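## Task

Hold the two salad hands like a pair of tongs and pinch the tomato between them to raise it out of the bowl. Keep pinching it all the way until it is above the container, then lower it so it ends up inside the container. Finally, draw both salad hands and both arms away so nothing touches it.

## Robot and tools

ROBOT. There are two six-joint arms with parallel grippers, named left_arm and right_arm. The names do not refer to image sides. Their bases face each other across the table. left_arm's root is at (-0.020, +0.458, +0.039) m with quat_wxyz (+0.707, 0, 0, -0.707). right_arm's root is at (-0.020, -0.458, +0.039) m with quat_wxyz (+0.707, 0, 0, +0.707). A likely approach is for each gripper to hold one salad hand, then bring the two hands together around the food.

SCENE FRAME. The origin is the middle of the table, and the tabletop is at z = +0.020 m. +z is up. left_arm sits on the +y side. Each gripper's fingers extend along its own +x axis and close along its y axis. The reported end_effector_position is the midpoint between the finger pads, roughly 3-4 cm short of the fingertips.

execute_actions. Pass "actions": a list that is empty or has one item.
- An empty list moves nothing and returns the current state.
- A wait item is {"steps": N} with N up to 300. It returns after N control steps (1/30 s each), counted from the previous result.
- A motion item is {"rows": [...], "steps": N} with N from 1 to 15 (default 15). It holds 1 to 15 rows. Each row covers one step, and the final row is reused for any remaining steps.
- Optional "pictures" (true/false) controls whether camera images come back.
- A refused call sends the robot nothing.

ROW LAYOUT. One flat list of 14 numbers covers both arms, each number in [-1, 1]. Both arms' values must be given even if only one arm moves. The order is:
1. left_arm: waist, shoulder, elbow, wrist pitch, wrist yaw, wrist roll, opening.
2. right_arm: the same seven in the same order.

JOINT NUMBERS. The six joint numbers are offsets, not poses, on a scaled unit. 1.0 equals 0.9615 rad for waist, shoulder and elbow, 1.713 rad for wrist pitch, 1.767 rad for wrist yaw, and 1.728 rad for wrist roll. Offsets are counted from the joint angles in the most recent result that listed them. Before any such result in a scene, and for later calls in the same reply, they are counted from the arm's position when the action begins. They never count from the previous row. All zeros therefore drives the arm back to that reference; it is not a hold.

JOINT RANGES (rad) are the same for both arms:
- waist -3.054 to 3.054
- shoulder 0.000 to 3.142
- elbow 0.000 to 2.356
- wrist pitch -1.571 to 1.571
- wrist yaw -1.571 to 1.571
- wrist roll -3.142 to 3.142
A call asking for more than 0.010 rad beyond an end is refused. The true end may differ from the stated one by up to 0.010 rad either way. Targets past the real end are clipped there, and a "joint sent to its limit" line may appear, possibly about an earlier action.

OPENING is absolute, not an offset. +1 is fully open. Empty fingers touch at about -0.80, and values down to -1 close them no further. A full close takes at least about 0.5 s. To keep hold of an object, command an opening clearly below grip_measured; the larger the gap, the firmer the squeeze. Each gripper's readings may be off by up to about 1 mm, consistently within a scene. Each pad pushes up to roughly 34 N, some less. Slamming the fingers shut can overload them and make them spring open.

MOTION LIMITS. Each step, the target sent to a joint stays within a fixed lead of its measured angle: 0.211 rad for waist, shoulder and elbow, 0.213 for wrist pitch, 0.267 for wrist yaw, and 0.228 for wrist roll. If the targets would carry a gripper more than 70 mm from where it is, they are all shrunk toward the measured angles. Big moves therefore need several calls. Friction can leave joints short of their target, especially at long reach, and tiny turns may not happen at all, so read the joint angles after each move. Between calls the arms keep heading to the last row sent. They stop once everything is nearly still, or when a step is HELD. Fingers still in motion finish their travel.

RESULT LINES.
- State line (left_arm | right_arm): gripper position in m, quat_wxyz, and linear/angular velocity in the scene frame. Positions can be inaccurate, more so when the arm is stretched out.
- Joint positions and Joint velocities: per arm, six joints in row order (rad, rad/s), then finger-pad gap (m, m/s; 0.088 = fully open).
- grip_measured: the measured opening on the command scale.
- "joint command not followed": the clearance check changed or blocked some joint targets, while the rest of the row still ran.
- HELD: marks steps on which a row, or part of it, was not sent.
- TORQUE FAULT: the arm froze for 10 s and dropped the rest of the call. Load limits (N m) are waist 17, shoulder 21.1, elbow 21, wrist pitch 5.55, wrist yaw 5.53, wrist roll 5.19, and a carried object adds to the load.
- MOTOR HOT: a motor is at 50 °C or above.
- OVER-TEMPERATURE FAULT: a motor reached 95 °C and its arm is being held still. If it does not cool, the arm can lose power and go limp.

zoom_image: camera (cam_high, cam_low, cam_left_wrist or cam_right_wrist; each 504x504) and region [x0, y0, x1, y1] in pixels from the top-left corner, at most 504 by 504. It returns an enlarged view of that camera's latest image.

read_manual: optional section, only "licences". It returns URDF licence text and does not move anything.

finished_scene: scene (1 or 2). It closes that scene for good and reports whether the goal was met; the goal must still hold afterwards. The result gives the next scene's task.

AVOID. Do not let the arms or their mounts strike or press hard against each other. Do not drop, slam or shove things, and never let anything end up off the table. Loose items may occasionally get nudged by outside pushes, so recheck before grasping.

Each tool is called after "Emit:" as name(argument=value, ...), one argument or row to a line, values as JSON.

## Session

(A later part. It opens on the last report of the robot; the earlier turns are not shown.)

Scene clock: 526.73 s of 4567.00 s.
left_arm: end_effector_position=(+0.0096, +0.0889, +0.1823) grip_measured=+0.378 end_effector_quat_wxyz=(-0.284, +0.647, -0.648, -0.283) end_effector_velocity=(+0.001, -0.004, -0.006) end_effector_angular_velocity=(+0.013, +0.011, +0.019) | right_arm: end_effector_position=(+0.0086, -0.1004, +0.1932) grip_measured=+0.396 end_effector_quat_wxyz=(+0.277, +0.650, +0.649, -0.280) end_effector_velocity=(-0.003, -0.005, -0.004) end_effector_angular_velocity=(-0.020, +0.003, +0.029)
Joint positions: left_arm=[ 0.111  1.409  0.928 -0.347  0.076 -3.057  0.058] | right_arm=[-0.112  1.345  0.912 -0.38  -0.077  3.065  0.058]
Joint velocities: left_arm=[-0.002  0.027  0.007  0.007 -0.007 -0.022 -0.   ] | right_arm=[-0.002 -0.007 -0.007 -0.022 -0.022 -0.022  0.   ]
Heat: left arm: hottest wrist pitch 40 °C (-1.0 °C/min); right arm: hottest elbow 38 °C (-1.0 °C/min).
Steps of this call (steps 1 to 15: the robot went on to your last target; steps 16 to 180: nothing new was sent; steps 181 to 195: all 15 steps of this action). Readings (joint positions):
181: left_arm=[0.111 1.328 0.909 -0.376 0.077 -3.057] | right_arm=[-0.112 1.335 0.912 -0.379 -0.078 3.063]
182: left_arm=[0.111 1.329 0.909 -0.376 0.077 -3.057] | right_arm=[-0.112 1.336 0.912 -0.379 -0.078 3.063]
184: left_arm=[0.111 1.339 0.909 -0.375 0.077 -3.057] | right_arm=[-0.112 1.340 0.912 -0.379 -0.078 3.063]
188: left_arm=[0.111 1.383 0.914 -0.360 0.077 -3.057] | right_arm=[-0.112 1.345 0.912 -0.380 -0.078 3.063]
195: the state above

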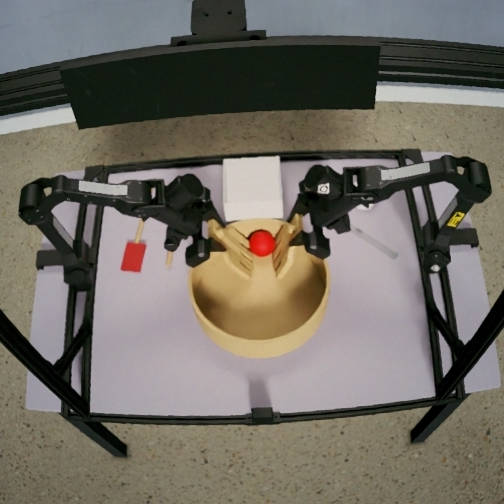

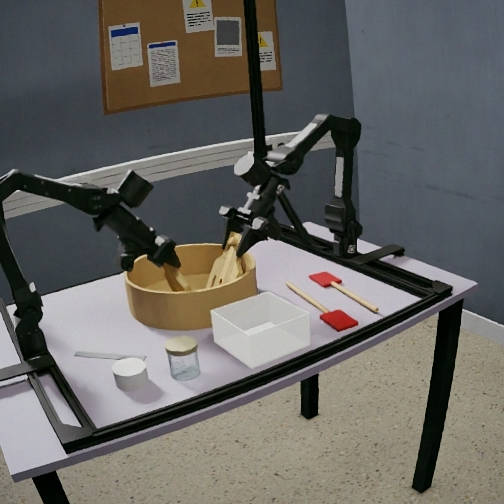

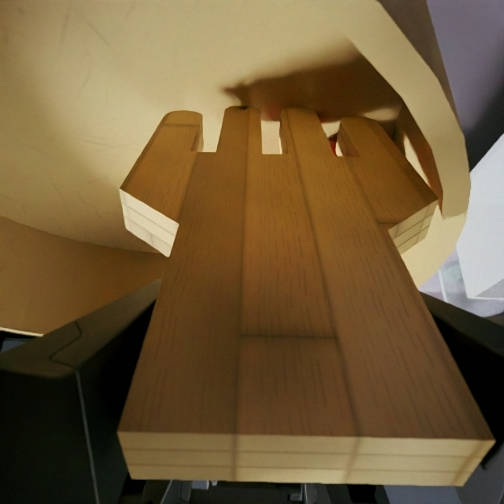

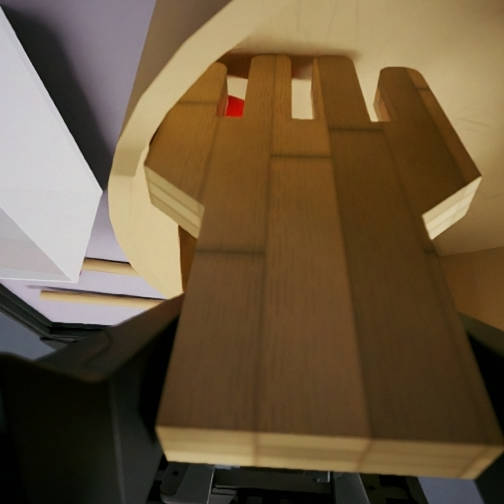

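Emit:
execute_actions(
  actions=[
    {"rows":[[0,0.006,0.015,0.004,0,0,-1,0,0.006,0.015,0.004,0,0,-1],[0,0.012,0.022,0.008,0,0,-1,0,0.012,0.022,0.008,0,0,-1],[0,0.018,0.029,0.012,0,0,-1,0,0.018,0.029,0.012,0,0,-1],[0,0.024,0.036,0.016,0,0,-1,0,0.024,0.036,0.016,0,0,-1],[0,0.03,0.044,0.02,0,0,-1,0,0.03,0.044,0.02,0,0,-1]],"steps":11},
  ],
  pictures=false,
)

Emit:
execute_actions(
  actions=[
    {"rows":[[0,0,0.02,0.01,0,0,-1,0,0,0.02,0.01,0,0,-1],[0,0,0.035,0.012,0,0,-1,0,0,0.035,0.012,0,0,-1],[0,-0.003,0.05,0.008,0,0,-1,0,-0.003,0.05,0.008,0,0,-1],[0,-0.006,0.066,0,0,0,-1,0,-0.006,0.066,0,0,0,-1],[0,-0.009,0.082,-0.01,0,0,-1,0,-0.009,0.082,-0.01,0,0,-1],[0,-0.012,0.098,-0.02,0,0,-1,0,-0.012,0.098,-0.02,0,0,-1],[0,-0.015,0.114,-0.03,0,0,-1,0,-0.015,0.114,-0.03,0,0,-1],[0,-0.018,0.13,-0.04,0,0,-1,0,-0.018,0.13,-0.04,0,0,-1],[0,-0.021,0.146,-0.05,0,0,-1,0,-0.021,0.146,-0.05,0,0,-1],[0,-0.024,0.162,-0.06,0,0,-1,0,-0.024,0.162,-0.06,0,0,-1],[0,-0.027,0.178,-0.07,0,0,-1,0,-0.027,0.178,-0.07,0,0,-1],[0,-0.03,0.194,-0.08,0,0,-1,0,-0.03,0.194,-0.08,0,0,-1],[0,-0.032,0.21,-0.09,0,0,-1,0,-0.032,0.21,-0.09,0,0,-1],[0,-0.034,0.225,-0.1,0,0,-1,0,-0.034,0.225,-0.1,0,0,-1],[0,-0.034,0.225,-0.11,0,0,-1,0,-0.034,0.225,-0.11,0,0,-1]]},
  ],
  pictures=false,
)

Emit:
execute_actions(
  actions=[
    {"steps":8},
  ],
  pictures=false,
)

Emit:
execute_actions(
  actions=[
    {"rows":[[0,0,0.02,0.01,0,0,-1,0,0,0.02,0.01,0,0,-1],[0,0,0.038,0.01,0,0,-1,0,0,0.038,0.01,0,0,-1],[0,0,0.056,0.004,0,0,-1,0,0,0.056,0.004,0,0,-1],[0,0,0.075,-0.005,0,0,-1,0,0,0.075,-0.005,0,0,-1],[0,0,0.094,-0.015,0,0,-1,0,0,0.094,-0.015,0,0,-1],[0,0.002,0.113,-0.025,0,0,-1,0,0.002,0.113,-0.025,0,0,-1],[0,0.004,0.132,-0.035,0,0,-1,0,0.004,0.132,-0.035,0,0,-1],[0,0.006,0.151,-0.045,0,0,-1,0,0.006,0.151,-0.045,0,0,-1],[0,0.008,0.17,-0.055,0,0,-1,0,0.008,0.17,-0.055,0,0,-1],[0,0.011,0.189,-0.065,0,0,-1,0,0.011,0.189,-0.065,0,0,-1],[0,0.014,0.208,-0.075,0,0,-1,0,0.014,0.208,-0.075,0,0,-1],[0,0.017,0.227,-0.085,0,0,-1,0,0.017,0.227,-0.085,0,0,-1],[0,0.02,0.246,-0.095,0,0,-1,0,0.02,0.246,-0.095,0,0,-1],[0,0.023,0.265,-0.105,0,0,-1,0,0.023,0.265,-0.105,0,0,-1],[0,0.023,0.265,-0.113,0,0,-1,0,0.023,0.265,-0.113,0,0,-1]]},
  ],
  pictures=false,
)

Emit:
execute_actions(
  actions=[
    {"steps":8},
  ],
)

Emit:
execute_actions(
  actions=[
    {"rows":[[0.024,0.008,0.02,0.008,0.009,0.01,-1,-0.024,0.008,0.02,0.008,-0.009,-0.01,-1],[0.048,0.013,0.025,0.007,0.018,0.02,-1,-0.048,0.013,0.025,0.007,-0.018,-0.02,-1],[0.072,0.018,0.03,0.006,0.027,0.03,-1,-0.072,0.018,0.03,0.006,-0.027,-0.03,-1],[0.097,0.024,0.035,0.005,0.036,0.04,-1,-0.097,0.024,0.035,0.005,-0.036,-0.04,-1],[0.121,0.03,0.041,0.004,0.045,0.05,-1,-0.121,0.03,0.041,0.004,-0.045,-0.05,-1],[0.145,0.037,0.047,0.002,0.054,0.06,-1,-0.145,0.037,0.047,0.002,-0.054,-0.06,-1],[0.169,0.045,0.054,0,0.063,0.07,-1,-0.169,0.045,0.054,0,-0.063,-0.07,-1],[0.193,0.053,0.062,-0.002,0.073,0.08,-1,-0.193,0.053,0.062,-0.002,-0.073,-0.08,-1],[0.217,0.062,0.07,-0.004,0.082,0.09,-1,-0.217,0.062,0.07,-0.004,-0.082,-0.09,-1],[0.242,0.071,0.079,-0.006,0.091,0.1,-1,-0.242,0.071,0.079,-0.006,-0.091,-0.1,-1],[0.266,0.081,0.088,-0.008,0.1,0.11,-1,-0.266,0.081,0.088,-0.008,-0.1,-0.11,-1],[0.29,0.092,0.098,-0.01,0.109,0.119,-1,-0.29,0.092,0.098,-0.01,-0.109,-0.119,-1]]},
  ],
  pictures=false,
)

Emit:
execute_actions(
  actions=[
    {"steps":7},
  ],
  pictures=false,
)

Emit:
execute_actions(
  actions=[
    {"rows":[[0.021,0.015,0.028,0.007,0.007,0.009,-1,-0.021,0.015,0.028,0.007,-0.007,-0.009,-1],[0.042,0.027,0.04,0.005,0.015,0.019,-1,-0.042,0.027,0.04,0.005,-0.015,-0.019,-1],[0.063,0.04,0.053,0.002,0.022,0.028,-1,-0.063,0.04,0.053,0.002,-0.022,-0.028,-1],[0.083,0.053,0.067,-0.001,0.029,0.038,-1,-0.083,0.053,0.067,-0.001,-0.029,-0.038,-1],[0.104,0.067,0.082,-0.004,0.037,0.047,-1,-0.104,0.067,0.082,-0.004,-0.037,-0.047,-1],[0.125,0.082,0.097,-0.008,0.044,0.056,-1,-0.125,0.082,0.097,-0.008,-0.044,-0.056,-1],[0.146,0.097,0.113,-0.012,0.051,0.066,-1,-0.146,0.097,0.113,-0.012,-0.051,-0.066,-1],[0.167,0.113,0.13,-0.016,0.059,0.075,-1,-0.167,0.113,0.13,-0.016,-0.059,-0.075,-1],[0.188,0.13,0.148,-0.02,0.066,0.085,-1,-0.188,0.13,0.148,-0.02,-0.066,-0.085,-1],[0.208,0.148,0.167,-0.025,0.073,0.094,-1,-0.208,0.148,0.167,-0.025,-0.073,-0.094,-1],[0.229,0.167,0.187,-0.03,0.081,0.104,-1,-0.229,0.167,0.187,-0.03,-0.081,-0.104,-1],[0.25,0.187,0.208,-0.035,0.088,0.113,-1,-0.25,0.187,0.208,-0.035,-0.088,-0.113,-1]]},
  ],
  pictures=false,
)

Emit:
execute_actions(
  actions=[
    {"steps":7},
  ],
)

Emit:
execute_actions(
  actions=[
    {"rows":[[0,0,0,0.008,0,0,-1,0,0,0,0.008,0,0,-1],[0,-0.002,-0.016,0.014,0,0,-1,0,-0.002,-0.016,0.014,0,0,-1],[0,-0.004,-0.032,0.021,0,0,-1,0,-0.004,-0.032,0.021,0,0,-1],[0,-0.006,-0.048,0.029,0,0,-1,0,-0.006,-0.048,0.029,0,0,-1],[0,-0.008,-0.064,0.037,0,0,-1,0,-0.008,-0.064,0.037,0,0,-1],[0,-0.01,-0.08,0.045,0,0,-1,0,-0.01,-0.08,0.045,0,0,-1],[0,-0.012,-0.096,0.053,0,0,-1,0,-0.012,-0.096,0.053,0,0,-1],[0,-0.014,-0.112,0.061,0,0,-1,0,-0.014,-0.112,0.061,0,0,-1],[0,-0.016,-0.128,0.069,0,0,-1,0,-0.016,-0.128,0.069,0,0,-1],[0,-0.017,-0.144,0.078,0,0,-1,0,-0.017,-0.144,0.078,0,0,-1],[0,-0.018,-0.16,0.086,0,0,-1,0,-0.018,-0.16,0.086,0,0,-1],[0,-0.019,-0.176,0.095,0,0,-1,0,-0.019,-0.176,0.095,0,0,-1],[0,-0.02,-0.192,0.103,0,0,-1,0,-0.02,-0.192,0.103,0,0,-1],[0,-0.02,-0.21,0.112,0,0,-1,0,-0.02,-0.21,0.112,0,0,-1]]},
  ],
  pictures=false,
)

Emit:
execute_actions(
  actions=[
    {"steps":6},
  ],
  pictures=false,
)

Emit:
execute_actions(
  actions=[
    {"rows":[[0,0,0,0.008,0,0,-1,0,0,0,0.008,0,0,-1],[0,0,-0.015,0.015,0,0,-1,0,0,-0.015,0.015,0,0,-1],[0,0,-0.03,0.023,0,0,-1,0,0,-0.03,0.023,0,0,-1],[0,0,-0.045,0.031,0,0,-1,0,0,-0.045,0.031,0,0,-1],[0,0.002,-0.06,0.04,0,0,-1,0,0.002,-0.06,0.04,0,0,-1],[0,0.004,-0.075,0.049,0,0,-1,0,0.004,-0.075,0.049,0,0,-1],[0,0.005,-0.09,0.058,0,0,-1,0,0.005,-0.09,0.058,0,0,-1],[0,0.006,-0.105,0.067,0,0,-1,0,0.006,-0.105,0.067,0,0,-1],[0,0.007,-0.12,0.076,0,0,-1,0,0.007,-0.12,0.076,0,0,-1],[0,0.008,-0.135,0.085,0,0,-1,0,0.008,-0.135,0.085,0,0,-1],[0,0.009,-0.15,0.094,0,0,-1,0,0.009,-0.15,0.094,0,0,-1],[0,0.01,-0.165,0.103,0,0,-1,0,0.01,-0.165,0.103,0,0,-1],[0,0.011,-0.18,0.112,0,0,-1,0,0.011,-0.18,0.112,0,0,-1],[0,0.012,-0.195,0.12,0,0,-1,0,0.012,-0.195,0.12,0,0,-1]]},
  ],
  pictures=false,
)

Emit:
execute_actions(
  actions=[
    {"steps":8},
  ],
)

Scene clock: 576.90 s of 4567.00 s.
left_arm: end_effector_position=(+0.0103, +0.0819, +0.1852) grip_measured=+0.379 end_effector_quat_wxyz=(-0.280, +0.649, -0.650, -0.279) end_effector_velocity=(+0.003, -0.007, +0.002) end_effector_angular_velocity=(-0.015, -0.013, +0.018) | right_arm: end_effector_position=(+0.0093, -0.0936, +0.1959) grip_measured=+0.396 end_effector_quat_wxyz=(+0.272, +0.653, +0.650, -0.277) end_effector_velocity=(-0.001, +0.007, +0.002) end_effector_angular_velocity=(+0.018, -0.002, +0.013)
Joint positions: left_arm=[ 0.111  1.428  0.946 -0.333  0.076 -3.06   0.058] | right_arm=[-0.112  1.364  0.929 -0.366 -0.077  3.07   0.058]
Joint velocities: left_arm=[-0.002  0.017  0.012  0.022 -0.022 -0.007 -0.   ] | right_arm=[ 0.002  0.017  0.012  0.022 -0.007 -0.007 -0.   ]
Heat: left arm: hottest wrist pitch 44 °C (+4.0 °C/min); right arm: hottest elbow 38 °C (-1.0 °C/min).
Steps of this call (steps 1 to 15: the robot went on to your last target; steps 16 to 1494: nothing new was sent; steps 1495 to 1505: all 11 steps of this action). Readings (joint positions):
1495: left_arm=[0.111 1.415 0.935 -0.341 0.076 -3.057] | right_arm=[-0.112 1.349 0.914 -0.379 -0.078 3.065]
1496: left_arm=[0.111 1.415 0.935 -0.341 0.076 -3.057] | right_arm=[-0.112 1.349 0.915 -0.379 -0.078 3.065]
1498: left_arm=[0.111 1.417 0.936 -0.341 0.076 -3.057] | right_arm=[-0.112 1.350 0.918 -0.379 -0.078 3.065]
1502: left_arm=[0.111 1.425 0.944 -0.337 0.076 -3.060] | right_arm=[-0.112 1.361 0.927 -0.370 -0.077 3.070]
1505: the state above

Scene clock: 577.40 s of 4567.00 s.
left_arm: end_effector_position=(+0.0112, +0.0752, +0.2299) grip_measured=+0.379 end_effector_quat_wxyz=(-0.275, +0.652, -0.651, -0.273) end_effector_velocity=(-0.001, +0.008, +0.124) end_effector_angular_velocity=(-0.055, -0.006, +0.008) | right_arm: end_effector_position=(+0.0103, -0.0890, +0.2426) grip_measured=+0.396 end_effector_quat_wxyz=(+0.266, +0.657, +0.652, -0.270) end_effector_velocity=(-0.002, -0.016, +0.120) end_effector_angular_velocity=(+0.042, -0.005, +0.008)
Joint positions: left_arm=[ 0.111  1.418  1.108 -0.489  0.075 -3.06   0.058] | right_arm=[-0.112  1.351  1.093 -0.521 -0.075  3.07   0.058]
Joint velocities: left_arm=[-0.002 -0.095  0.379 -0.418 -0.007 -0.007 -0.   ] | right_arm=[-0.002 -0.095  0.379 -0.432 -0.007 -0.007 -0.001]
Heat: left arm: hottest wrist pitch 44 °C (+4.1 °C/min); right arm: hottest elbow 38 °C (-1.0 °C/min).
Steps of this call (steps 1 to 15: all 15 steps of this action). Readings (joint positions):
1: left_arm=[0.111 1.428 0.947 -0.333 0.076 -3.060] | right_arm=[-0.112 1.364 0.930 -0.365 -0.077 3.070]
2: left_arm=[0.111 1.428 0.948 -0.333 0.076 -3.060] | right_arm=[-0.112 1.364 0.931 -0.365 -0.077 3.070]
4: left_arm=[0.111 1.429 0.956 -0.336 0.075 -3.060] | right_arm=[-0.112 1.364 0.938 -0.369 -0.076 3.070]
8: left_arm=[0.111 1.429 1.003 -0.380 0.075 -3.060] | right_arm=[-0.112 1.364 0.986 -0.412 -0.075 3.070]
15: the state above

Scene clock: 577.67 s of 4567.00 s.
left_arm: end_effector_position=(+0.0112, +0.0761, +0.2416) grip_measured=+0.379 end_effector_quat_wxyz=(-0.273, +0.654, -0.652, -0.270) end_effector_velocity=(+0.000, -0.002, +0.005) end_effector_angular_velocity=(-0.007, -0.011, -0.002) | right_arm: end_effector_position=(+0.0101, -0.0907, +0.2531) grip_measured=+0.396 end_effector_quat_wxyz=(+0.264, +0.658, +0.652, -0.268) end_effector_velocity=(-0.000, -0.002, +0.002) end_effector_angular_velocity=(-0.007, +0.001, +0.008)
Joint positions: left_arm=[ 0.111  1.408  1.141 -0.524  0.075 -3.06   0.058] | right_arm=[-0.112  1.341  1.123 -0.556 -0.075  3.07   0.058]
Joint velocities: left_arm=[-0.002  0.002  0.017 -0.007 -0.007  0.007  0.   ] | right_arm=[-0.002 -0.002  0.012 -0.022 -0.007 -0.007  0.   ]
Heat: left arm: hottest wrist pitch 44 °C (+4.0 °C/min); right arm: hottest elbow 38 °C (-1.0 °C/min).
Steps of this call (steps 1 to 8: the robot went on to your last target). Readings (joint positions):
1: left_arm=[0.111 1.415 1.119 -0.501 0.075 -3.060] | right_arm=[-0.112 1.348 1.103 -0.533 -0.075 3.070]
2: left_arm=[0.111 1.412 1.127 -0.510 0.075 -3.060] | right_arm=[-0.112 1.345 1.111 -0.541 -0.075 3.070]
4: left_arm=[0.111 1.408 1.136 -0.519 0.075 -3.060] | right_arm=[-0.112 1.342 1.119 -0.551 -0.075 3.070]
8: the state above

Scene clock: 578.17 s of 4567.00 s.
left_arm: end_effector_position=(+0.0118, +0.0725, +0.2930) grip_measured=+0.378 end_effector_quat_wxyz=(-0.266, +0.658, -0.655, -0.261) end_effector_velocity=(+0.000, +0.001, +0.102) end_effector_angular_velocity=(-0.016, -0.002, +0.008) | right_arm: end_effector_position=(+0.0106, -0.0896, +0.3061) grip_measured=+0.396 end_effector_quat_wxyz=(+0.256, +0.663, +0.655, -0.257) end_effector_velocity=(+0.001, -0.009, +0.099) end_effector_angular_velocity=(+0.003, -0.001, +0.003)
Joint positions: left_arm=[ 0.111  1.419  1.339 -0.685  0.074 -3.06   0.058] | right_arm=[-0.113  1.35   1.323 -0.717 -0.073  3.071  0.058]
Joint velocities: left_arm=[-0.002  0.046  0.437 -0.374 -0.007 -0.007 -0.   ] | right_arm=[-0.007  0.046  0.437 -0.388 -0.007 -0.007 -0.   ]
Heat: left arm: hottest wrist pitch 44 °C (+4.0 °C/min); right arm: hottest elbow 38 °C (-1.0 °C/min).
Steps of this call (steps 1 to 15: all 15 steps of this action). Readings (joint positions):
1: left_arm=[0.111 1.408 1.141 -0.524 0.075 -3.060] | right_arm=[-0.112 1.341 1.124 -0.556 -0.075 3.070]
2: left_arm=[0.111 1.408 1.143 -0.524 0.075 -3.060] | right_arm=[-0.112 1.341 1.125 -0.557 -0.075 3.070]
4: left_arm=[0.111 1.408 1.154 -0.534 0.075 -3.060] | right_arm=[-0.112 1.342 1.137 -0.566 -0.074 3.070]
8: left_arm=[0.111 1.411 1.211 -0.579 0.074 -3.060] | right_arm=[-0.113 1.342 1.195 -0.610 -0.073 3.071]
15: the state above

Scene clock: 578.43 s of 4567.00 s.
left_arm: end_effector_position=(+0.0118, +0.0725, +0.3017) grip_measured=+0.378 end_effector_quat_wxyz=(-0.265, +0.658, -0.655, -0.260) end_effector_velocity=(+0.001, -0.005, -0.002) end_effector_angular_velocity=(+0.013, +0.012, +0.018) | right_arm: end_effector_position=(+0.0106, -0.0901, +0.3131) grip_measured=+0.396 end_effector_quat_wxyz=(+0.256, +0.663, +0.655, -0.258) end_effector_velocity=(-0.000, +0.001, -0.012) end_effector_angular_velocity=(-0.055, +0.006, +0.008)
Joint positions: left_arm=[ 0.111  1.423  1.377 -0.716  0.074 -3.06   0.058] | right_arm=[-0.113  1.356  1.358 -0.749 -0.073  3.071  0.058]
Joint velocities: left_arm=[-0.002  0.027  0.022 -0.007 -0.007 -0.022 -0.   ] | right_arm=[-0.002  0.032  0.012 -0.037 -0.007 -0.007 -0.   ]
Heat: left arm: hottest wrist pitch 44 °C (+4.1 °C/min); right arm: hottest elbow 38 °C (-1.0 °C/min).
Steps of this call (steps 1 to 8: the robot went on to your last target). Readings (joint positions):
1: left_arm=[0.111 1.420 1.351 -0.696 0.074 -3.060] | right_arm=[-0.113 1.351 1.335 -0.727 -0.073 3.071]
2: left_arm=[0.111 1.420 1.360 -0.703 0.074 -3.060] | right_arm=[-0.113 1.351 1.344 -0.735 -0.073 3.071]
4: left_arm=[0.111 1.420 1.370 -0.711 0.074 -3.060] | right_arm=[-0.113 1.352 1.353 -0.743 -0.073 3.071]
8: the state above

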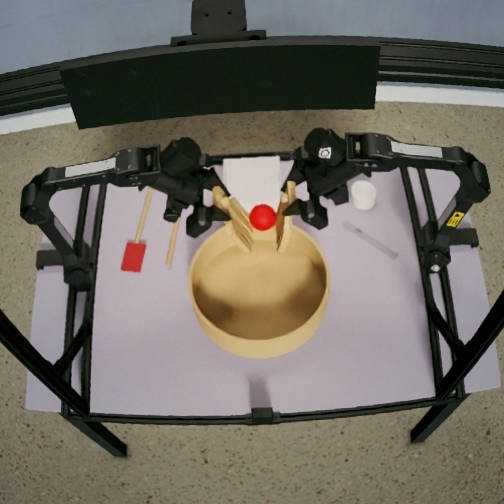

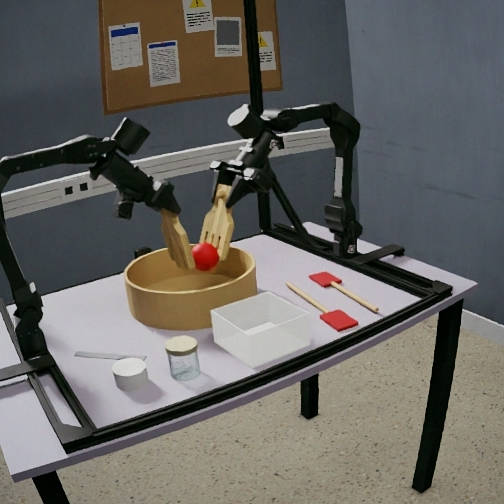

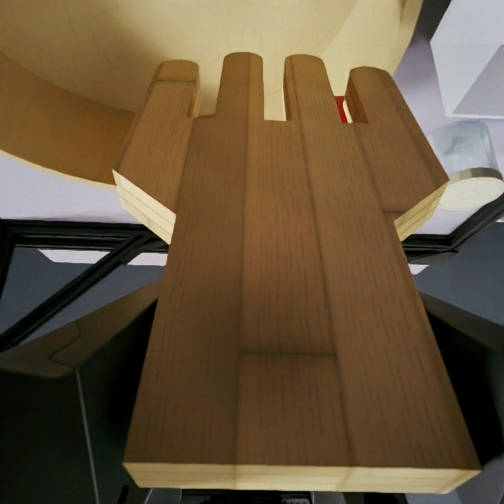

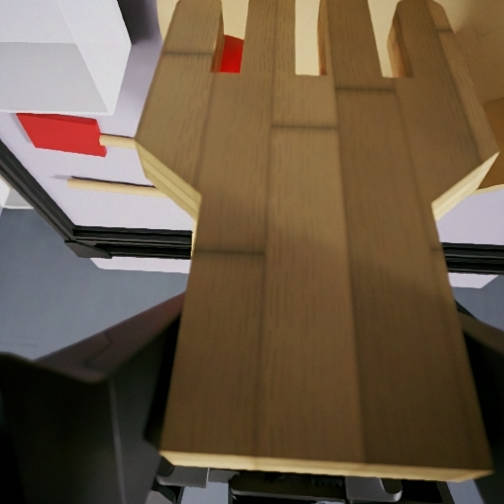

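Scene clock: 578.93 s of 4567.00 s.
left_arm: end_effector_position=(+0.0943, +0.0721, +0.3004) grip_measured=+0.378 end_effector_quat_wxyz=(-0.268, +0.666, -0.647, -0.257) end_effector_velocity=(+0.094, +0.001, +0.001) end_effector_angular_velocity=(-0.024, -0.027, +0.057) | right_arm: end_effector_position=(+0.0871, -0.0887, +0.3139) grip_measured=+0.396 end_effector_quat_wxyz=(+0.261, +0.670, +0.648, -0.252) end_effector_velocity=(+0.080, +0.003, -0.006) end_effector_angular_velocity=(-0.002, -0.010, -0.012)
Joint positions: left_arm=[ 0.377  1.501  1.446 -0.733  0.24  -2.873  0.058] | right_arm=[-0.376  1.432  1.427 -0.765 -0.241  2.883  0.058]
Joint velocities: left_arm=[ 0.271  0.105  0.09   0.007  0.139  0.168 -0.   ] | right_arm=[-0.256  0.12   0.085 -0.007 -0.168 -0.183  0.   ]
Heat: left arm: hottest wrist pitch 44 °C (+4.0 °C/min); right arm: hottest elbow 39 °C (+0.0 °C/min).
Steps of this call (steps 1 to 15: all 15 steps of this action). Readings (joint positions):
1: left_arm=[0.113 1.424 1.377 -0.717 0.076 -3.059] | right_arm=[-0.114 1.357 1.359 -0.749 -0.076 3.069]
2: left_arm=[0.118 1.425 1.377 -0.717 0.083 -3.053] | right_arm=[-0.121 1.358 1.359 -0.749 -0.084 3.063]
4: left_arm=[0.145 1.430 1.381 -0.718 0.104 -3.031] | right_arm=[-0.150 1.363 1.363 -0.750 -0.103 3.041]
8: left_arm=[0.235 1.452 1.399 -0.722 0.153 -2.970] | right_arm=[-0.238 1.383 1.381 -0.754 -0.154 2.980]
15: the state above

Scene clock: 579.17 s of 4567.00 s.
left_arm: end_effector_position=(+0.0965, +0.0723, +0.3008) grip_measured=+0.378 end_effector_quat_wxyz=(-0.268, +0.663, -0.650, -0.256) end_effector_velocity=(-0.004, -0.000, -0.003) end_effector_angular_velocity=(+0.009, +0.015, -0.007) | right_arm: end_effector_position=(+0.0898, -0.0890, +0.3139) grip_measured=+0.396 end_effector_quat_wxyz=(+0.261, +0.667, +0.650, -0.253) end_effector_velocity=(+0.002, -0.004, +0.001) end_effector_angular_velocity=(-0.002, +0.012, +0.019)
Joint positions: left_arm=[ 0.389  1.506  1.452 -0.738  0.257 -2.86   0.058] | right_arm=[-0.389  1.438  1.433 -0.77  -0.258  2.87   0.058]
Joint velocities: left_arm=[-0.007  0.002 -0.002 -0.007  0.007 -0.007 -0.   ] | right_arm=[-0.022 -0.002  0.007 -0.022 -0.037 -0.022  0.   ]
Heat: left arm: hottest wrist pitch 44 °C (+4.0 °C/min); right arm: hottest elbow 39 °C (+0.0 °C/min).
Steps of this call (steps 1 to 7: the robot went on to your last target). Readings (joint positions):
1: left_arm=[0.384 1.504 1.448 -0.733 0.245 -2.869] | right_arm=[-0.383 1.435 1.429 -0.765 -0.246 2.879]
2: left_arm=[0.388 1.505 1.449 -0.734 0.248 -2.865] | right_arm=[-0.386 1.437 1.431 -0.767 -0.250 2.876]
4: left_arm=[0.389 1.506 1.451 -0.737 0.254 -2.862] | right_arm=[-0.388 1.438 1.432 -0.769 -0.255 2.872]
7: the state above

Scene clock: 579.67 s of 4567.00 s.
left_arm: end_effector_position=(+0.1843, +0.0729, +0.2992) grip_measured=+0.378 end_effector_quat_wxyz=(-0.273, +0.672, -0.641, -0.252) end_effector_velocity=(+0.106, +0.018, -0.025) end_effector_angular_velocity=(+0.078, +0.013, +0.092) | right_arm: end_effector_position=(+0.1730, -0.0874, +0.3156) grip_measured=+0.396 end_effector_quat_wxyz=(+0.268, +0.675, +0.642, -0.246) end_effector_velocity=(+0.089, -0.010, -0.027) end_effector_angular_velocity=(-0.086, +0.042, -0.033)
Joint positions: left_arm=[ 0.619  1.668  1.619 -0.789  0.388 -2.683  0.058] | right_arm=[-0.618  1.598  1.6   -0.821 -0.391  2.692  0.058]
Joint velocities: left_arm=[ 0.252  0.208  0.188 -0.11   0.081  0.154 -0.   ] | right_arm=[-0.232  0.217  0.183 -0.125 -0.125 -0.168 -0.   ]
Heat: left arm: hottest wrist pitch 44 °C (+4.0 °C/min); right arm: hottest elbow 39 °C (+1.0 °C/min).
Steps of this call (steps 1 to 15: all 15 steps of this action). Readings (joint positions):
1: left_arm=[0.390 1.507 1.453 -0.739 0.259 -2.857] | right_arm=[-0.391 1.439 1.434 -0.771 -0.260 2.868]
2: left_arm=[0.395 1.510 1.456 -0.740 0.263 -2.852] | right_arm=[-0.397 1.442 1.438 -0.772 -0.264 2.862]
4: left_arm=[0.419 1.524 1.470 -0.745 0.277 -2.831] | right_arm=[-0.423 1.454 1.452 -0.776 -0.278 2.841]
8: left_arm=[0.497 1.572 1.519 -0.758 0.317 -2.775] | right_arm=[-0.499 1.501 1.501 -0.789 -0.319 2.785]
15: the state above

Scene clock: 579.90 s of 4567.00 s.
left_arm: end_effector_position=(+0.1881, +0.0739, +0.2982) grip_measured=+0.378 end_effector_quat_wxyz=(-0.274, +0.669, -0.642, -0.254) end_effector_velocity=(+0.003, +0.003, +0.002) end_effector_angular_velocity=(+0.016, -0.014, +0.012) | right_arm: end_effector_position=(+0.1757, -0.0881, +0.3144) grip_measured=+0.396 end_effector_quat_wxyz=(+0.268, +0.672, +0.644, -0.249) end_effector_velocity=(+0.003, -0.003, +0.005) end_effector_angular_velocity=(+0.000, -0.010, +0.008)
Joint positions: left_arm=[ 0.631  1.68   1.632 -0.802  0.398 -2.67   0.058] | right_arm=[-0.629  1.61   1.612 -0.835 -0.403  2.68   0.058]
Joint velocities: left_arm=[ 0.002  0.002  0.017 -0.022 -0.022  0.007 -0.   ] | right_arm=[-0.012  0.002  0.022 -0.022 -0.007 -0.022  0.   ]
Heat: left arm: hottest wrist pitch 44 °C (+4.0 °C/min); right arm: hottest elbow 39 °C (+1.0 °C/min).
Steps of this call (steps 1 to 7: the robot went on to your last target). Readings (joint positions):
1: left_arm=[0.626 1.674 1.624 -0.793 0.392 -2.678] | right_arm=[-0.624 1.604 1.604 -0.825 -0.395 2.688]
2: left_arm=[0.630 1.677 1.626 -0.796 0.394 -2.675] | right_arm=[-0.627 1.607 1.607 -0.828 -0.398 2.685]
4: left_arm=[0.631 1.679 1.629 -0.800 0.398 -2.672] | right_arm=[-0.628 1.610 1.609 -0.833 -0.402 2.682]
7: the state above

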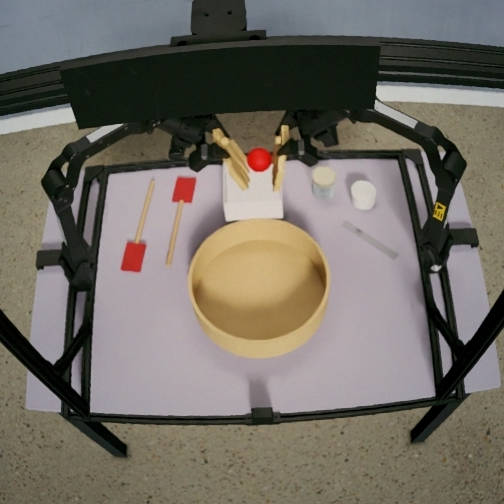

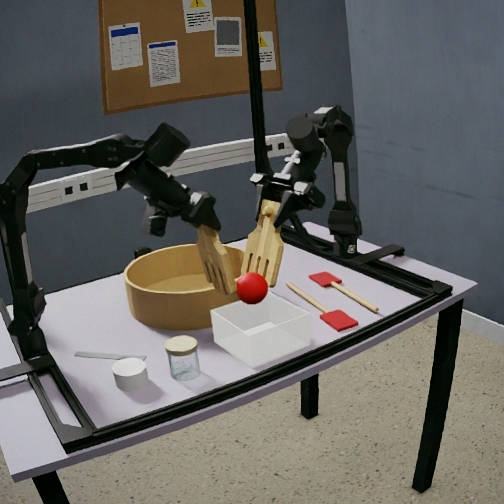

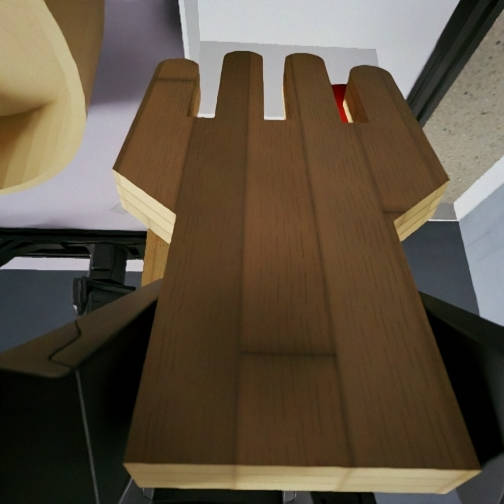

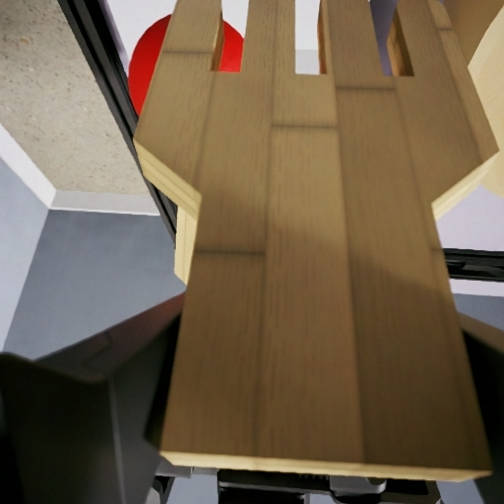

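Scene clock: 580.40 s of 4567.00 s.
left_arm: end_effector_position=(+0.1915, +0.0718, +0.2561) grip_measured=+0.378 end_effector_quat_wxyz=(-0.276, +0.670, -0.640, -0.257) end_effector_velocity=(-0.008, +0.014, -0.108) end_effector_angular_velocity=(+0.099, +0.082, +0.023) | right_arm: end_effector_position=(+0.1800, -0.0839, +0.2734) grip_measured=+0.396 end_effector_quat_wxyz=(+0.269, +0.672, +0.642, -0.251) end_effector_velocity=(-0.010, -0.011, -0.108) end_effector_angular_velocity=(-0.099, +0.098, +0.007)
Joint positions: left_arm=[ 0.633  1.678  1.467 -0.644  0.393 -2.669  0.058] | right_arm=[-0.63   1.609  1.448 -0.676 -0.4    2.68   0.058]
Joint velocities: left_arm=[ 0.002 -0.002 -0.364  0.242 -0.007 -0.022 -0.   ] | right_arm=[-0.002 -0.002 -0.364  0.227 -0.022  0.007 -0.   ]
Heat: left arm: hottest wrist pitch 44 °C (+4.1 °C/min); right arm: hottest elbow 39 °C (+1.0 °C/min).
Steps of this call (steps 1 to 15: all 15 steps of this action). Readings (joint positions):
1: left_arm=[0.631 1.680 1.632 -0.803 0.398 -2.670] | right_arm=[-0.629 1.610 1.612 -0.835 -0.403 2.680]
2: left_arm=[0.632 1.680 1.632 -0.802 0.398 -2.670] | right_arm=[-0.629 1.610 1.612 -0.834 -0.403 2.680]
4: left_arm=[0.633 1.680 1.620 -0.788 0.391 -2.669] | right_arm=[-0.629 1.610 1.602 -0.821 -0.401 2.680]
8: left_arm=[0.636 1.680 1.570 -0.736 0.392 -2.669] | right_arm=[-0.630 1.610 1.553 -0.767 -0.400 2.680]
15: the state above

Scene clock: 580.60 s of 4567.00 s.
left_arm: end_effector_position=(+0.1911, +0.0723, +0.2482) grip_measured=+0.378 end_effector_quat_wxyz=(-0.276, +0.669, -0.639, -0.259) end_effector_velocity=(-0.001, -0.009, +0.016) end_effector_angular_velocity=(-0.075, -0.029, -0.017) | right_arm: end_effector_position=(+0.1798, -0.0841, +0.2657) grip_measured=+0.396 end_effector_quat_wxyz=(+0.270, +0.672, +0.642, -0.253) end_effector_velocity=(+0.008, +0.007, +0.013) end_effector_angular_velocity=(+0.072, -0.051, +0.003)
Joint positions: left_arm=[ 0.633  1.678  1.438 -0.619  0.393 -2.67   0.058] | right_arm=[-0.63   1.608  1.42  -0.652 -0.4    2.68   0.058]
Joint velocities: left_arm=[-0.007 -0.017 -0.002  0.066  0.022 -0.007 -0.   ] | right_arm=[-0.007 -0.012 -0.007  0.081 -0.007 -0.007 -0.   ]
Heat: left arm: hottest wrist pitch 44 °C (+4.0 °C/min); right arm: hottest elbow 39 °C (+1.0 °C/min).
Steps of this call (steps 1 to 6: the robot went on to your last target). Readings (joint positions):
1: left_arm=[0.633 1.678 1.456 -0.637 0.393 -2.670] | right_arm=[-0.630 1.609 1.438 -0.670 -0.400 2.680]
2: left_arm=[0.633 1.678 1.448 -0.632 0.393 -2.670] | right_arm=[-0.630 1.608 1.430 -0.665 -0.400 2.680]
4: left_arm=[0.633 1.678 1.439 -0.625 0.393 -2.670] | right_arm=[-0.630 1.608 1.422 -0.657 -0.400 2.680]
6: the state above

Scene clock: 581.10 s of 4567.00 s.
left_arm: end_effector_position=(+0.1938, +0.0726, +0.2127) grip_measured=+0.378 end_effector_quat_wxyz=(-0.277, +0.676, -0.636, -0.249) end_effector_velocity=(+0.016, +0.014, -0.087) end_effector_angular_velocity=(+0.038, -0.052, +0.071) | right_arm: end_effector_position=(+0.1819, -0.0775, +0.2500) grip_measured=+0.396 end_effector_quat_wxyz=(+0.256, +0.681, +0.649, -0.221) end_effector_velocity=(-0.007, +0.000, -0.014) end_effector_angular_velocity=(+0.134, -0.048, +0.030)
Joint positions: left_arm=[ 0.635  1.679  1.286 -0.444  0.382 -2.669  0.058] | right_arm=[-0.631  1.595  1.298 -0.47  -0.42   2.688  0.058]
Joint velocities: left_arm=[ 0.022  0.027 -0.305  0.33  -0.081  0.007 -0.   ] | right_arm=[-0.002 -0.076 -0.222  0.286 -0.051  0.007 -0.   ]
Heat: left arm: hottest wrist pitch 44 °C (+4.0 °C/min); right arm: hottest elbow 39 °C (+1.0 °C/min).
Steps of this call (steps 1 to 15: all 15 steps of this action). Readings (joint positions):
1: left_arm=[0.633 1.678 1.438 -0.617 0.393 -2.670] | right_arm=[-0.630 1.608 1.420 -0.650 -0.400 2.680]
2: left_arm=[0.633 1.678 1.437 -0.613 0.393 -2.670] | right_arm=[-0.630 1.608 1.419 -0.646 -0.400 2.680]
4: left_arm=[0.633 1.678 1.428 -0.595 0.393 -2.669] | right_arm=[-0.630 1.608 1.411 -0.627 -0.400 2.680]
8: left_arm=[0.633 1.678 1.383 -0.545 0.390 -2.669] | right_arm=[-0.631 1.608 1.368 -0.577 -0.403 2.682]
15: the state above

Scene clock: 581.37 s of 4567.00 s.
left_arm: end_effector_position=(+0.1946, +0.0739, +0.2049) grip_measured=+0.378 end_effector_quat_wxyz=(-0.277, +0.677, -0.634, -0.251) end_effector_velocity=(-0.000, +0.000, -0.003) end_effector_angular_velocity=(-0.003, -0.003, +0.008) | right_arm: end_effector_position=(+0.1818, -0.0770, +0.2492) grip_measured=+0.396 end_effector_quat_wxyz=(+0.253, +0.683, +0.650, -0.215) end_effector_velocity=(-0.000, -0.000, -0.000) end_effector_angular_velocity=(+0.012, -0.009, +0.007)
Joint positions: left_arm=[ 0.638  1.683  1.261 -0.419  0.383 -2.669  0.058] | right_arm=[-0.631  1.589  1.28  -0.442 -0.422  2.69   0.058]
Joint velocities: left_arm=[-0.002 -0.002 -0.017  0.022 -0.007 -0.007 -0.   ] | right_arm=[-0.002 -0.007 -0.017  0.022 -0.007 -0.007 -0.   ]
Heat: left arm: hottest wrist pitch 44 °C (+4.1 °C/min); right arm: hottest elbow 39 °C (+1.0 °C/min).
Steps of this call (steps 1 to 8: the robot went on to your last target). Readings (joint positions):
1: left_arm=[0.636 1.680 1.278 -0.436 0.381 -2.669] | right_arm=[-0.631 1.592 1.292 -0.461 -0.420 2.689]
2: left_arm=[0.637 1.682 1.272 -0.431 0.381 -2.669] | right_arm=[-0.631 1.591 1.288 -0.456 -0.421 2.689]
4: left_arm=[0.638 1.683 1.265 -0.423 0.382 -2.669] | right_arm=[-0.631 1.590 1.283 -0.448 -0.422 2.689]
8: the state above

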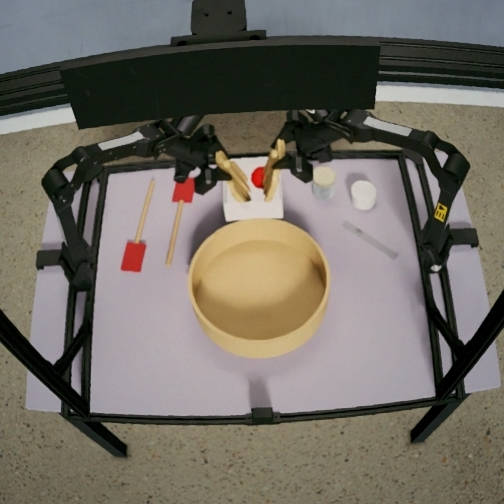

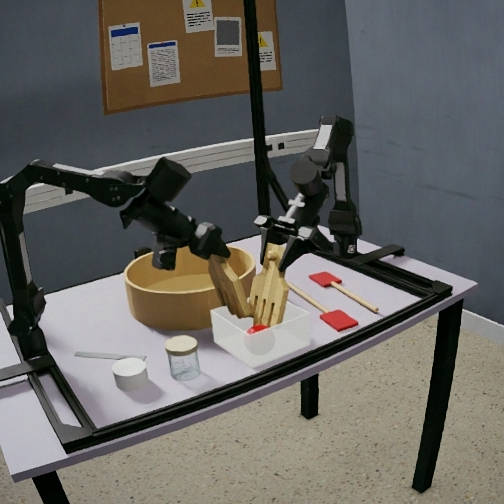

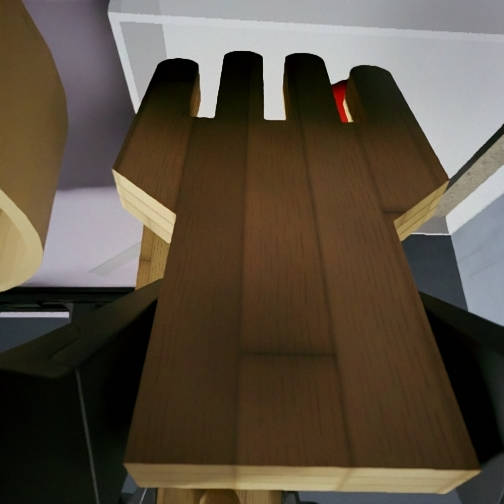

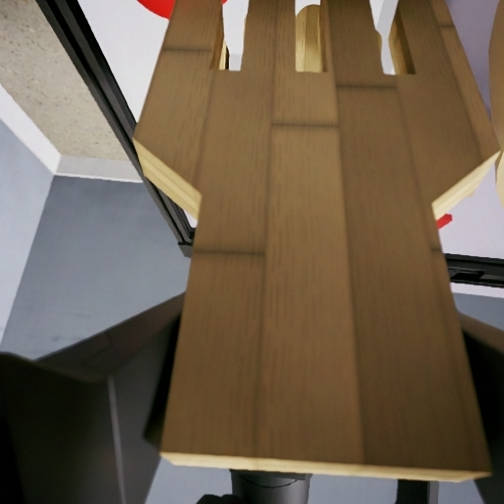

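Tomato is in the box. Open the left hand slightly, then lift away.

Emit:
execute_actions(
  actions=[
    {"rows":[[0,0,0.02,-0.03,0,0,-1,0,-0.03,0,0,0,0,-1],[0,0,0.04,-0.05,0,0,-1,0,-0.06,0,-0.02,0,0,-1],[0,0,0.07,-0.07,0,0,-1,0,-0.09,0,-0.04,0,0,-1],[0,-0.01,0.1,-0.09,0,0,-1,0,-0.12,0,-0.06,0,0,-1],[0,-0.02,0.14,-0.12,0,0,-1,0,-0.16,0,-0.08,0,0,-1],[0,-0.04,0.18,-0.15,0,0,-1,0,-0.2,0,-0.1,0,0,-1],[0,-0.07,0.22,-0.18,0,0,-1,0,-0.24,0,-0.11,0,0,-1],[0,-0.11,0.25,-0.21,0,0,-1,0,-0.28,0,-0.12,0,0,-1],[0,-0.16,0.27,-0.24,0,0,-1,0,-0.32,0,-0.13,0,0,-1],[0,-0.22,0.28,-0.26,0,0,-1,0,-0.36,0,-0.14,0,0,-1],[0,-0.3,0.28,-0.28,0,0,-1,0,-0.4,0,-0.15,0,0,-1]]},
  ],
  pictures=false,
)

Emit:
execute_actions(
  actions=[
    {"steps":15},
  ],
)

Scene clock: 587.10 s of 4567.00 s.
left_arm: end_effector_position=(+0.1606, +0.1232, +0.3231) grip_measured=+0.378 end_effector_quat_wxyz=(-0.277, +0.683, -0.632, -0.239) end_effector_velocity=(-0.146, +0.152, +0.380) end_effector_angular_velocity=(-0.626, -0.417, -0.066) | right_arm: end_effector_position=(+0.1287, -0.1498, +0.3460) grip_measured=+0.396 end_effector_quat_wxyz=(+0.243, +0.704, +0.650, -0.153) end_effector_velocity=(-0.047, -0.067, +0.111) end_effector_angular_velocity=(+0.231, -0.184, +0.010)
Joint positions: left_arm=[ 0.642  1.461  1.499 -0.854  0.377 -2.666  0.058] | right_arm=[-0.631  1.217  1.278 -0.682 -0.421  2.688  0.058]
Joint velocities: left_arm=[-0.056 -0.896  0.325 -0.462  0.037 -0.022 -0.   ] | right_arm=[-0.007 -0.349  0.046 -0.11  -0.007 -0.022 -0.   ]
Heat: left arm: hottest wrist pitch 44 °C (+3.0 °C/min); right arm: hottest elbow 38 °C (+0.0 °C/min).
Steps of this call (steps 1 to 30: the robot went on to your last target; steps 31 to 157: nothing new was sent; steps 158 to 172: all 15 steps of this action). Readings (joint positions):
158: left_arm=[0.638 1.684 1.260 -0.419 0.382 -2.669] | right_arm=[-0.631 1.583 1.278 -0.433 -0.423 2.690]
159: left_arm=[0.639 1.684 1.266 -0.436 0.376 -2.669] | right_arm=[-0.631 1.576 1.278 -0.436 -0.422 2.690]
161: left_arm=[0.644 1.684 1.292 -0.492 0.365 -2.668] | right_arm=[-0.631 1.551 1.278 -0.483 -0.417 2.689]
165: left_arm=[0.651 1.671 1.396 -0.648 0.353 -2.662] | right_arm=[-0.631 1.447 1.273 -0.588 -0.419 2.688]
172: the state above

Scene clock: 587.60 s of 4567.00 s.
left_arm: end_effector_position=(+0.1492, +0.1363, +0.3504) grip_measured=+0.378 end_effector_quat_wxyz=(-0.272, +0.690, -0.634, -0.217) end_effector_velocity=(-0.000, +0.004, -0.004) end_effector_angular_velocity=(+0.026, +0.006, +0.018) | right_arm: end_effector_position=(+0.1265, -0.1529, +0.3458) grip_measured=+0.396 end_effector_quat_wxyz=(+0.243, +0.702, +0.650, -0.157) end_effector_velocity=(+0.001, -0.001, -0.003) end_effector_angular_velocity=(-0.013, -0.002, -0.004)
Joint positions: left_arm=[ 0.639  1.397  1.529 -0.899  0.38  -2.666  0.058] | right_arm=[-0.631  1.209  1.279 -0.7   -0.421  2.688  0.058]
Joint velocities: left_arm=[-0.002 -0.002 -0.002 -0.022 -0.022 -0.007  0.   ] | right_arm=[-0.002  0.002 -0.002 -0.007  0.007 -0.007 -0.   ]
Heat: left arm: hottest wrist pitch 43 °C (+2.0 °C/min); right arm: hottest elbow 38 °C (+0.0 °C/min).
Steps of this call (steps 1 to 15: the robot went on to your last target). Readings (joint positions):
1: left_arm=[0.640 1.435 1.509 -0.865 0.379 -2.666] | right_arm=[-0.631 1.209 1.279 -0.686 -0.421 2.688]
2: left_arm=[0.640 1.415 1.518 -0.872 0.380 -2.666] | right_arm=[-0.631 1.207 1.279 -0.690 -0.421 2.688]
4: left_arm=[0.639 1.393 1.528 -0.883 0.380 -2.666] | right_arm=[-0.631 1.207 1.279 -0.698 -0.421 2.688]
8: left_arm=[0.639 1.395 1.529 -0.898 0.380 -2.666] | right_arm=[-0.631 1.209 1.279 -0.700 -0.421 2.688]
15: the state above

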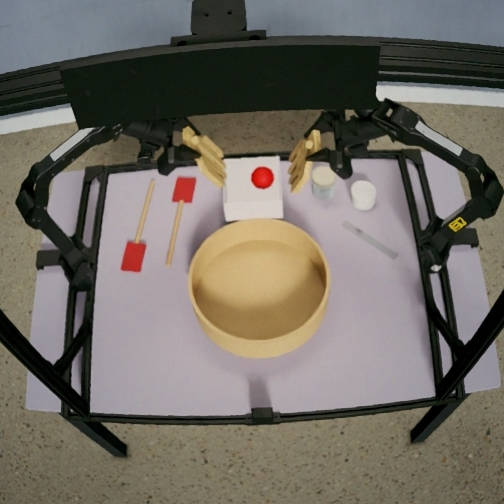

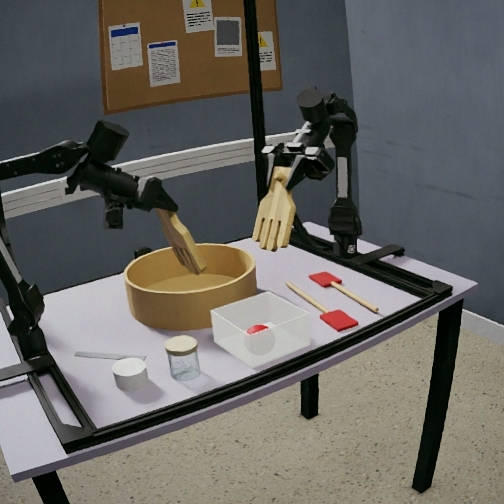

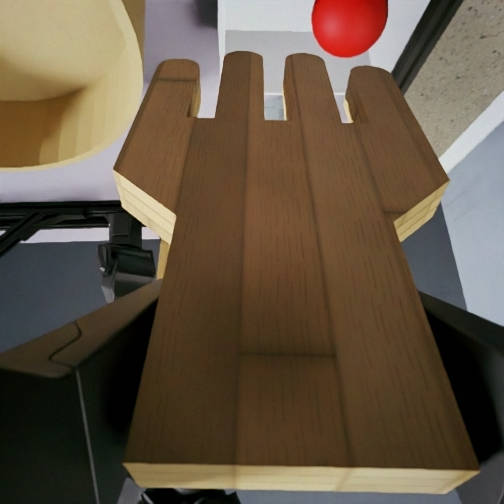

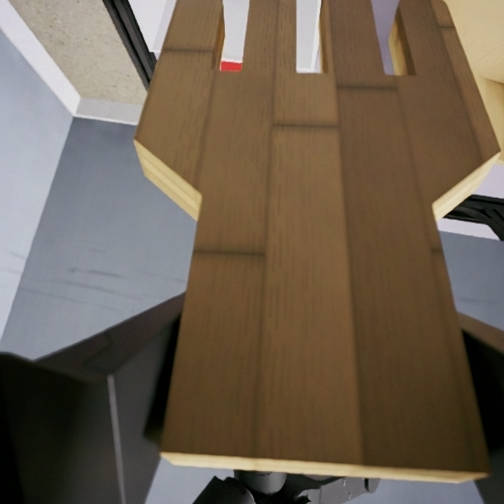

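Emit:
finished_scene(
  scene=2,
)

The scene is finished: the task was done.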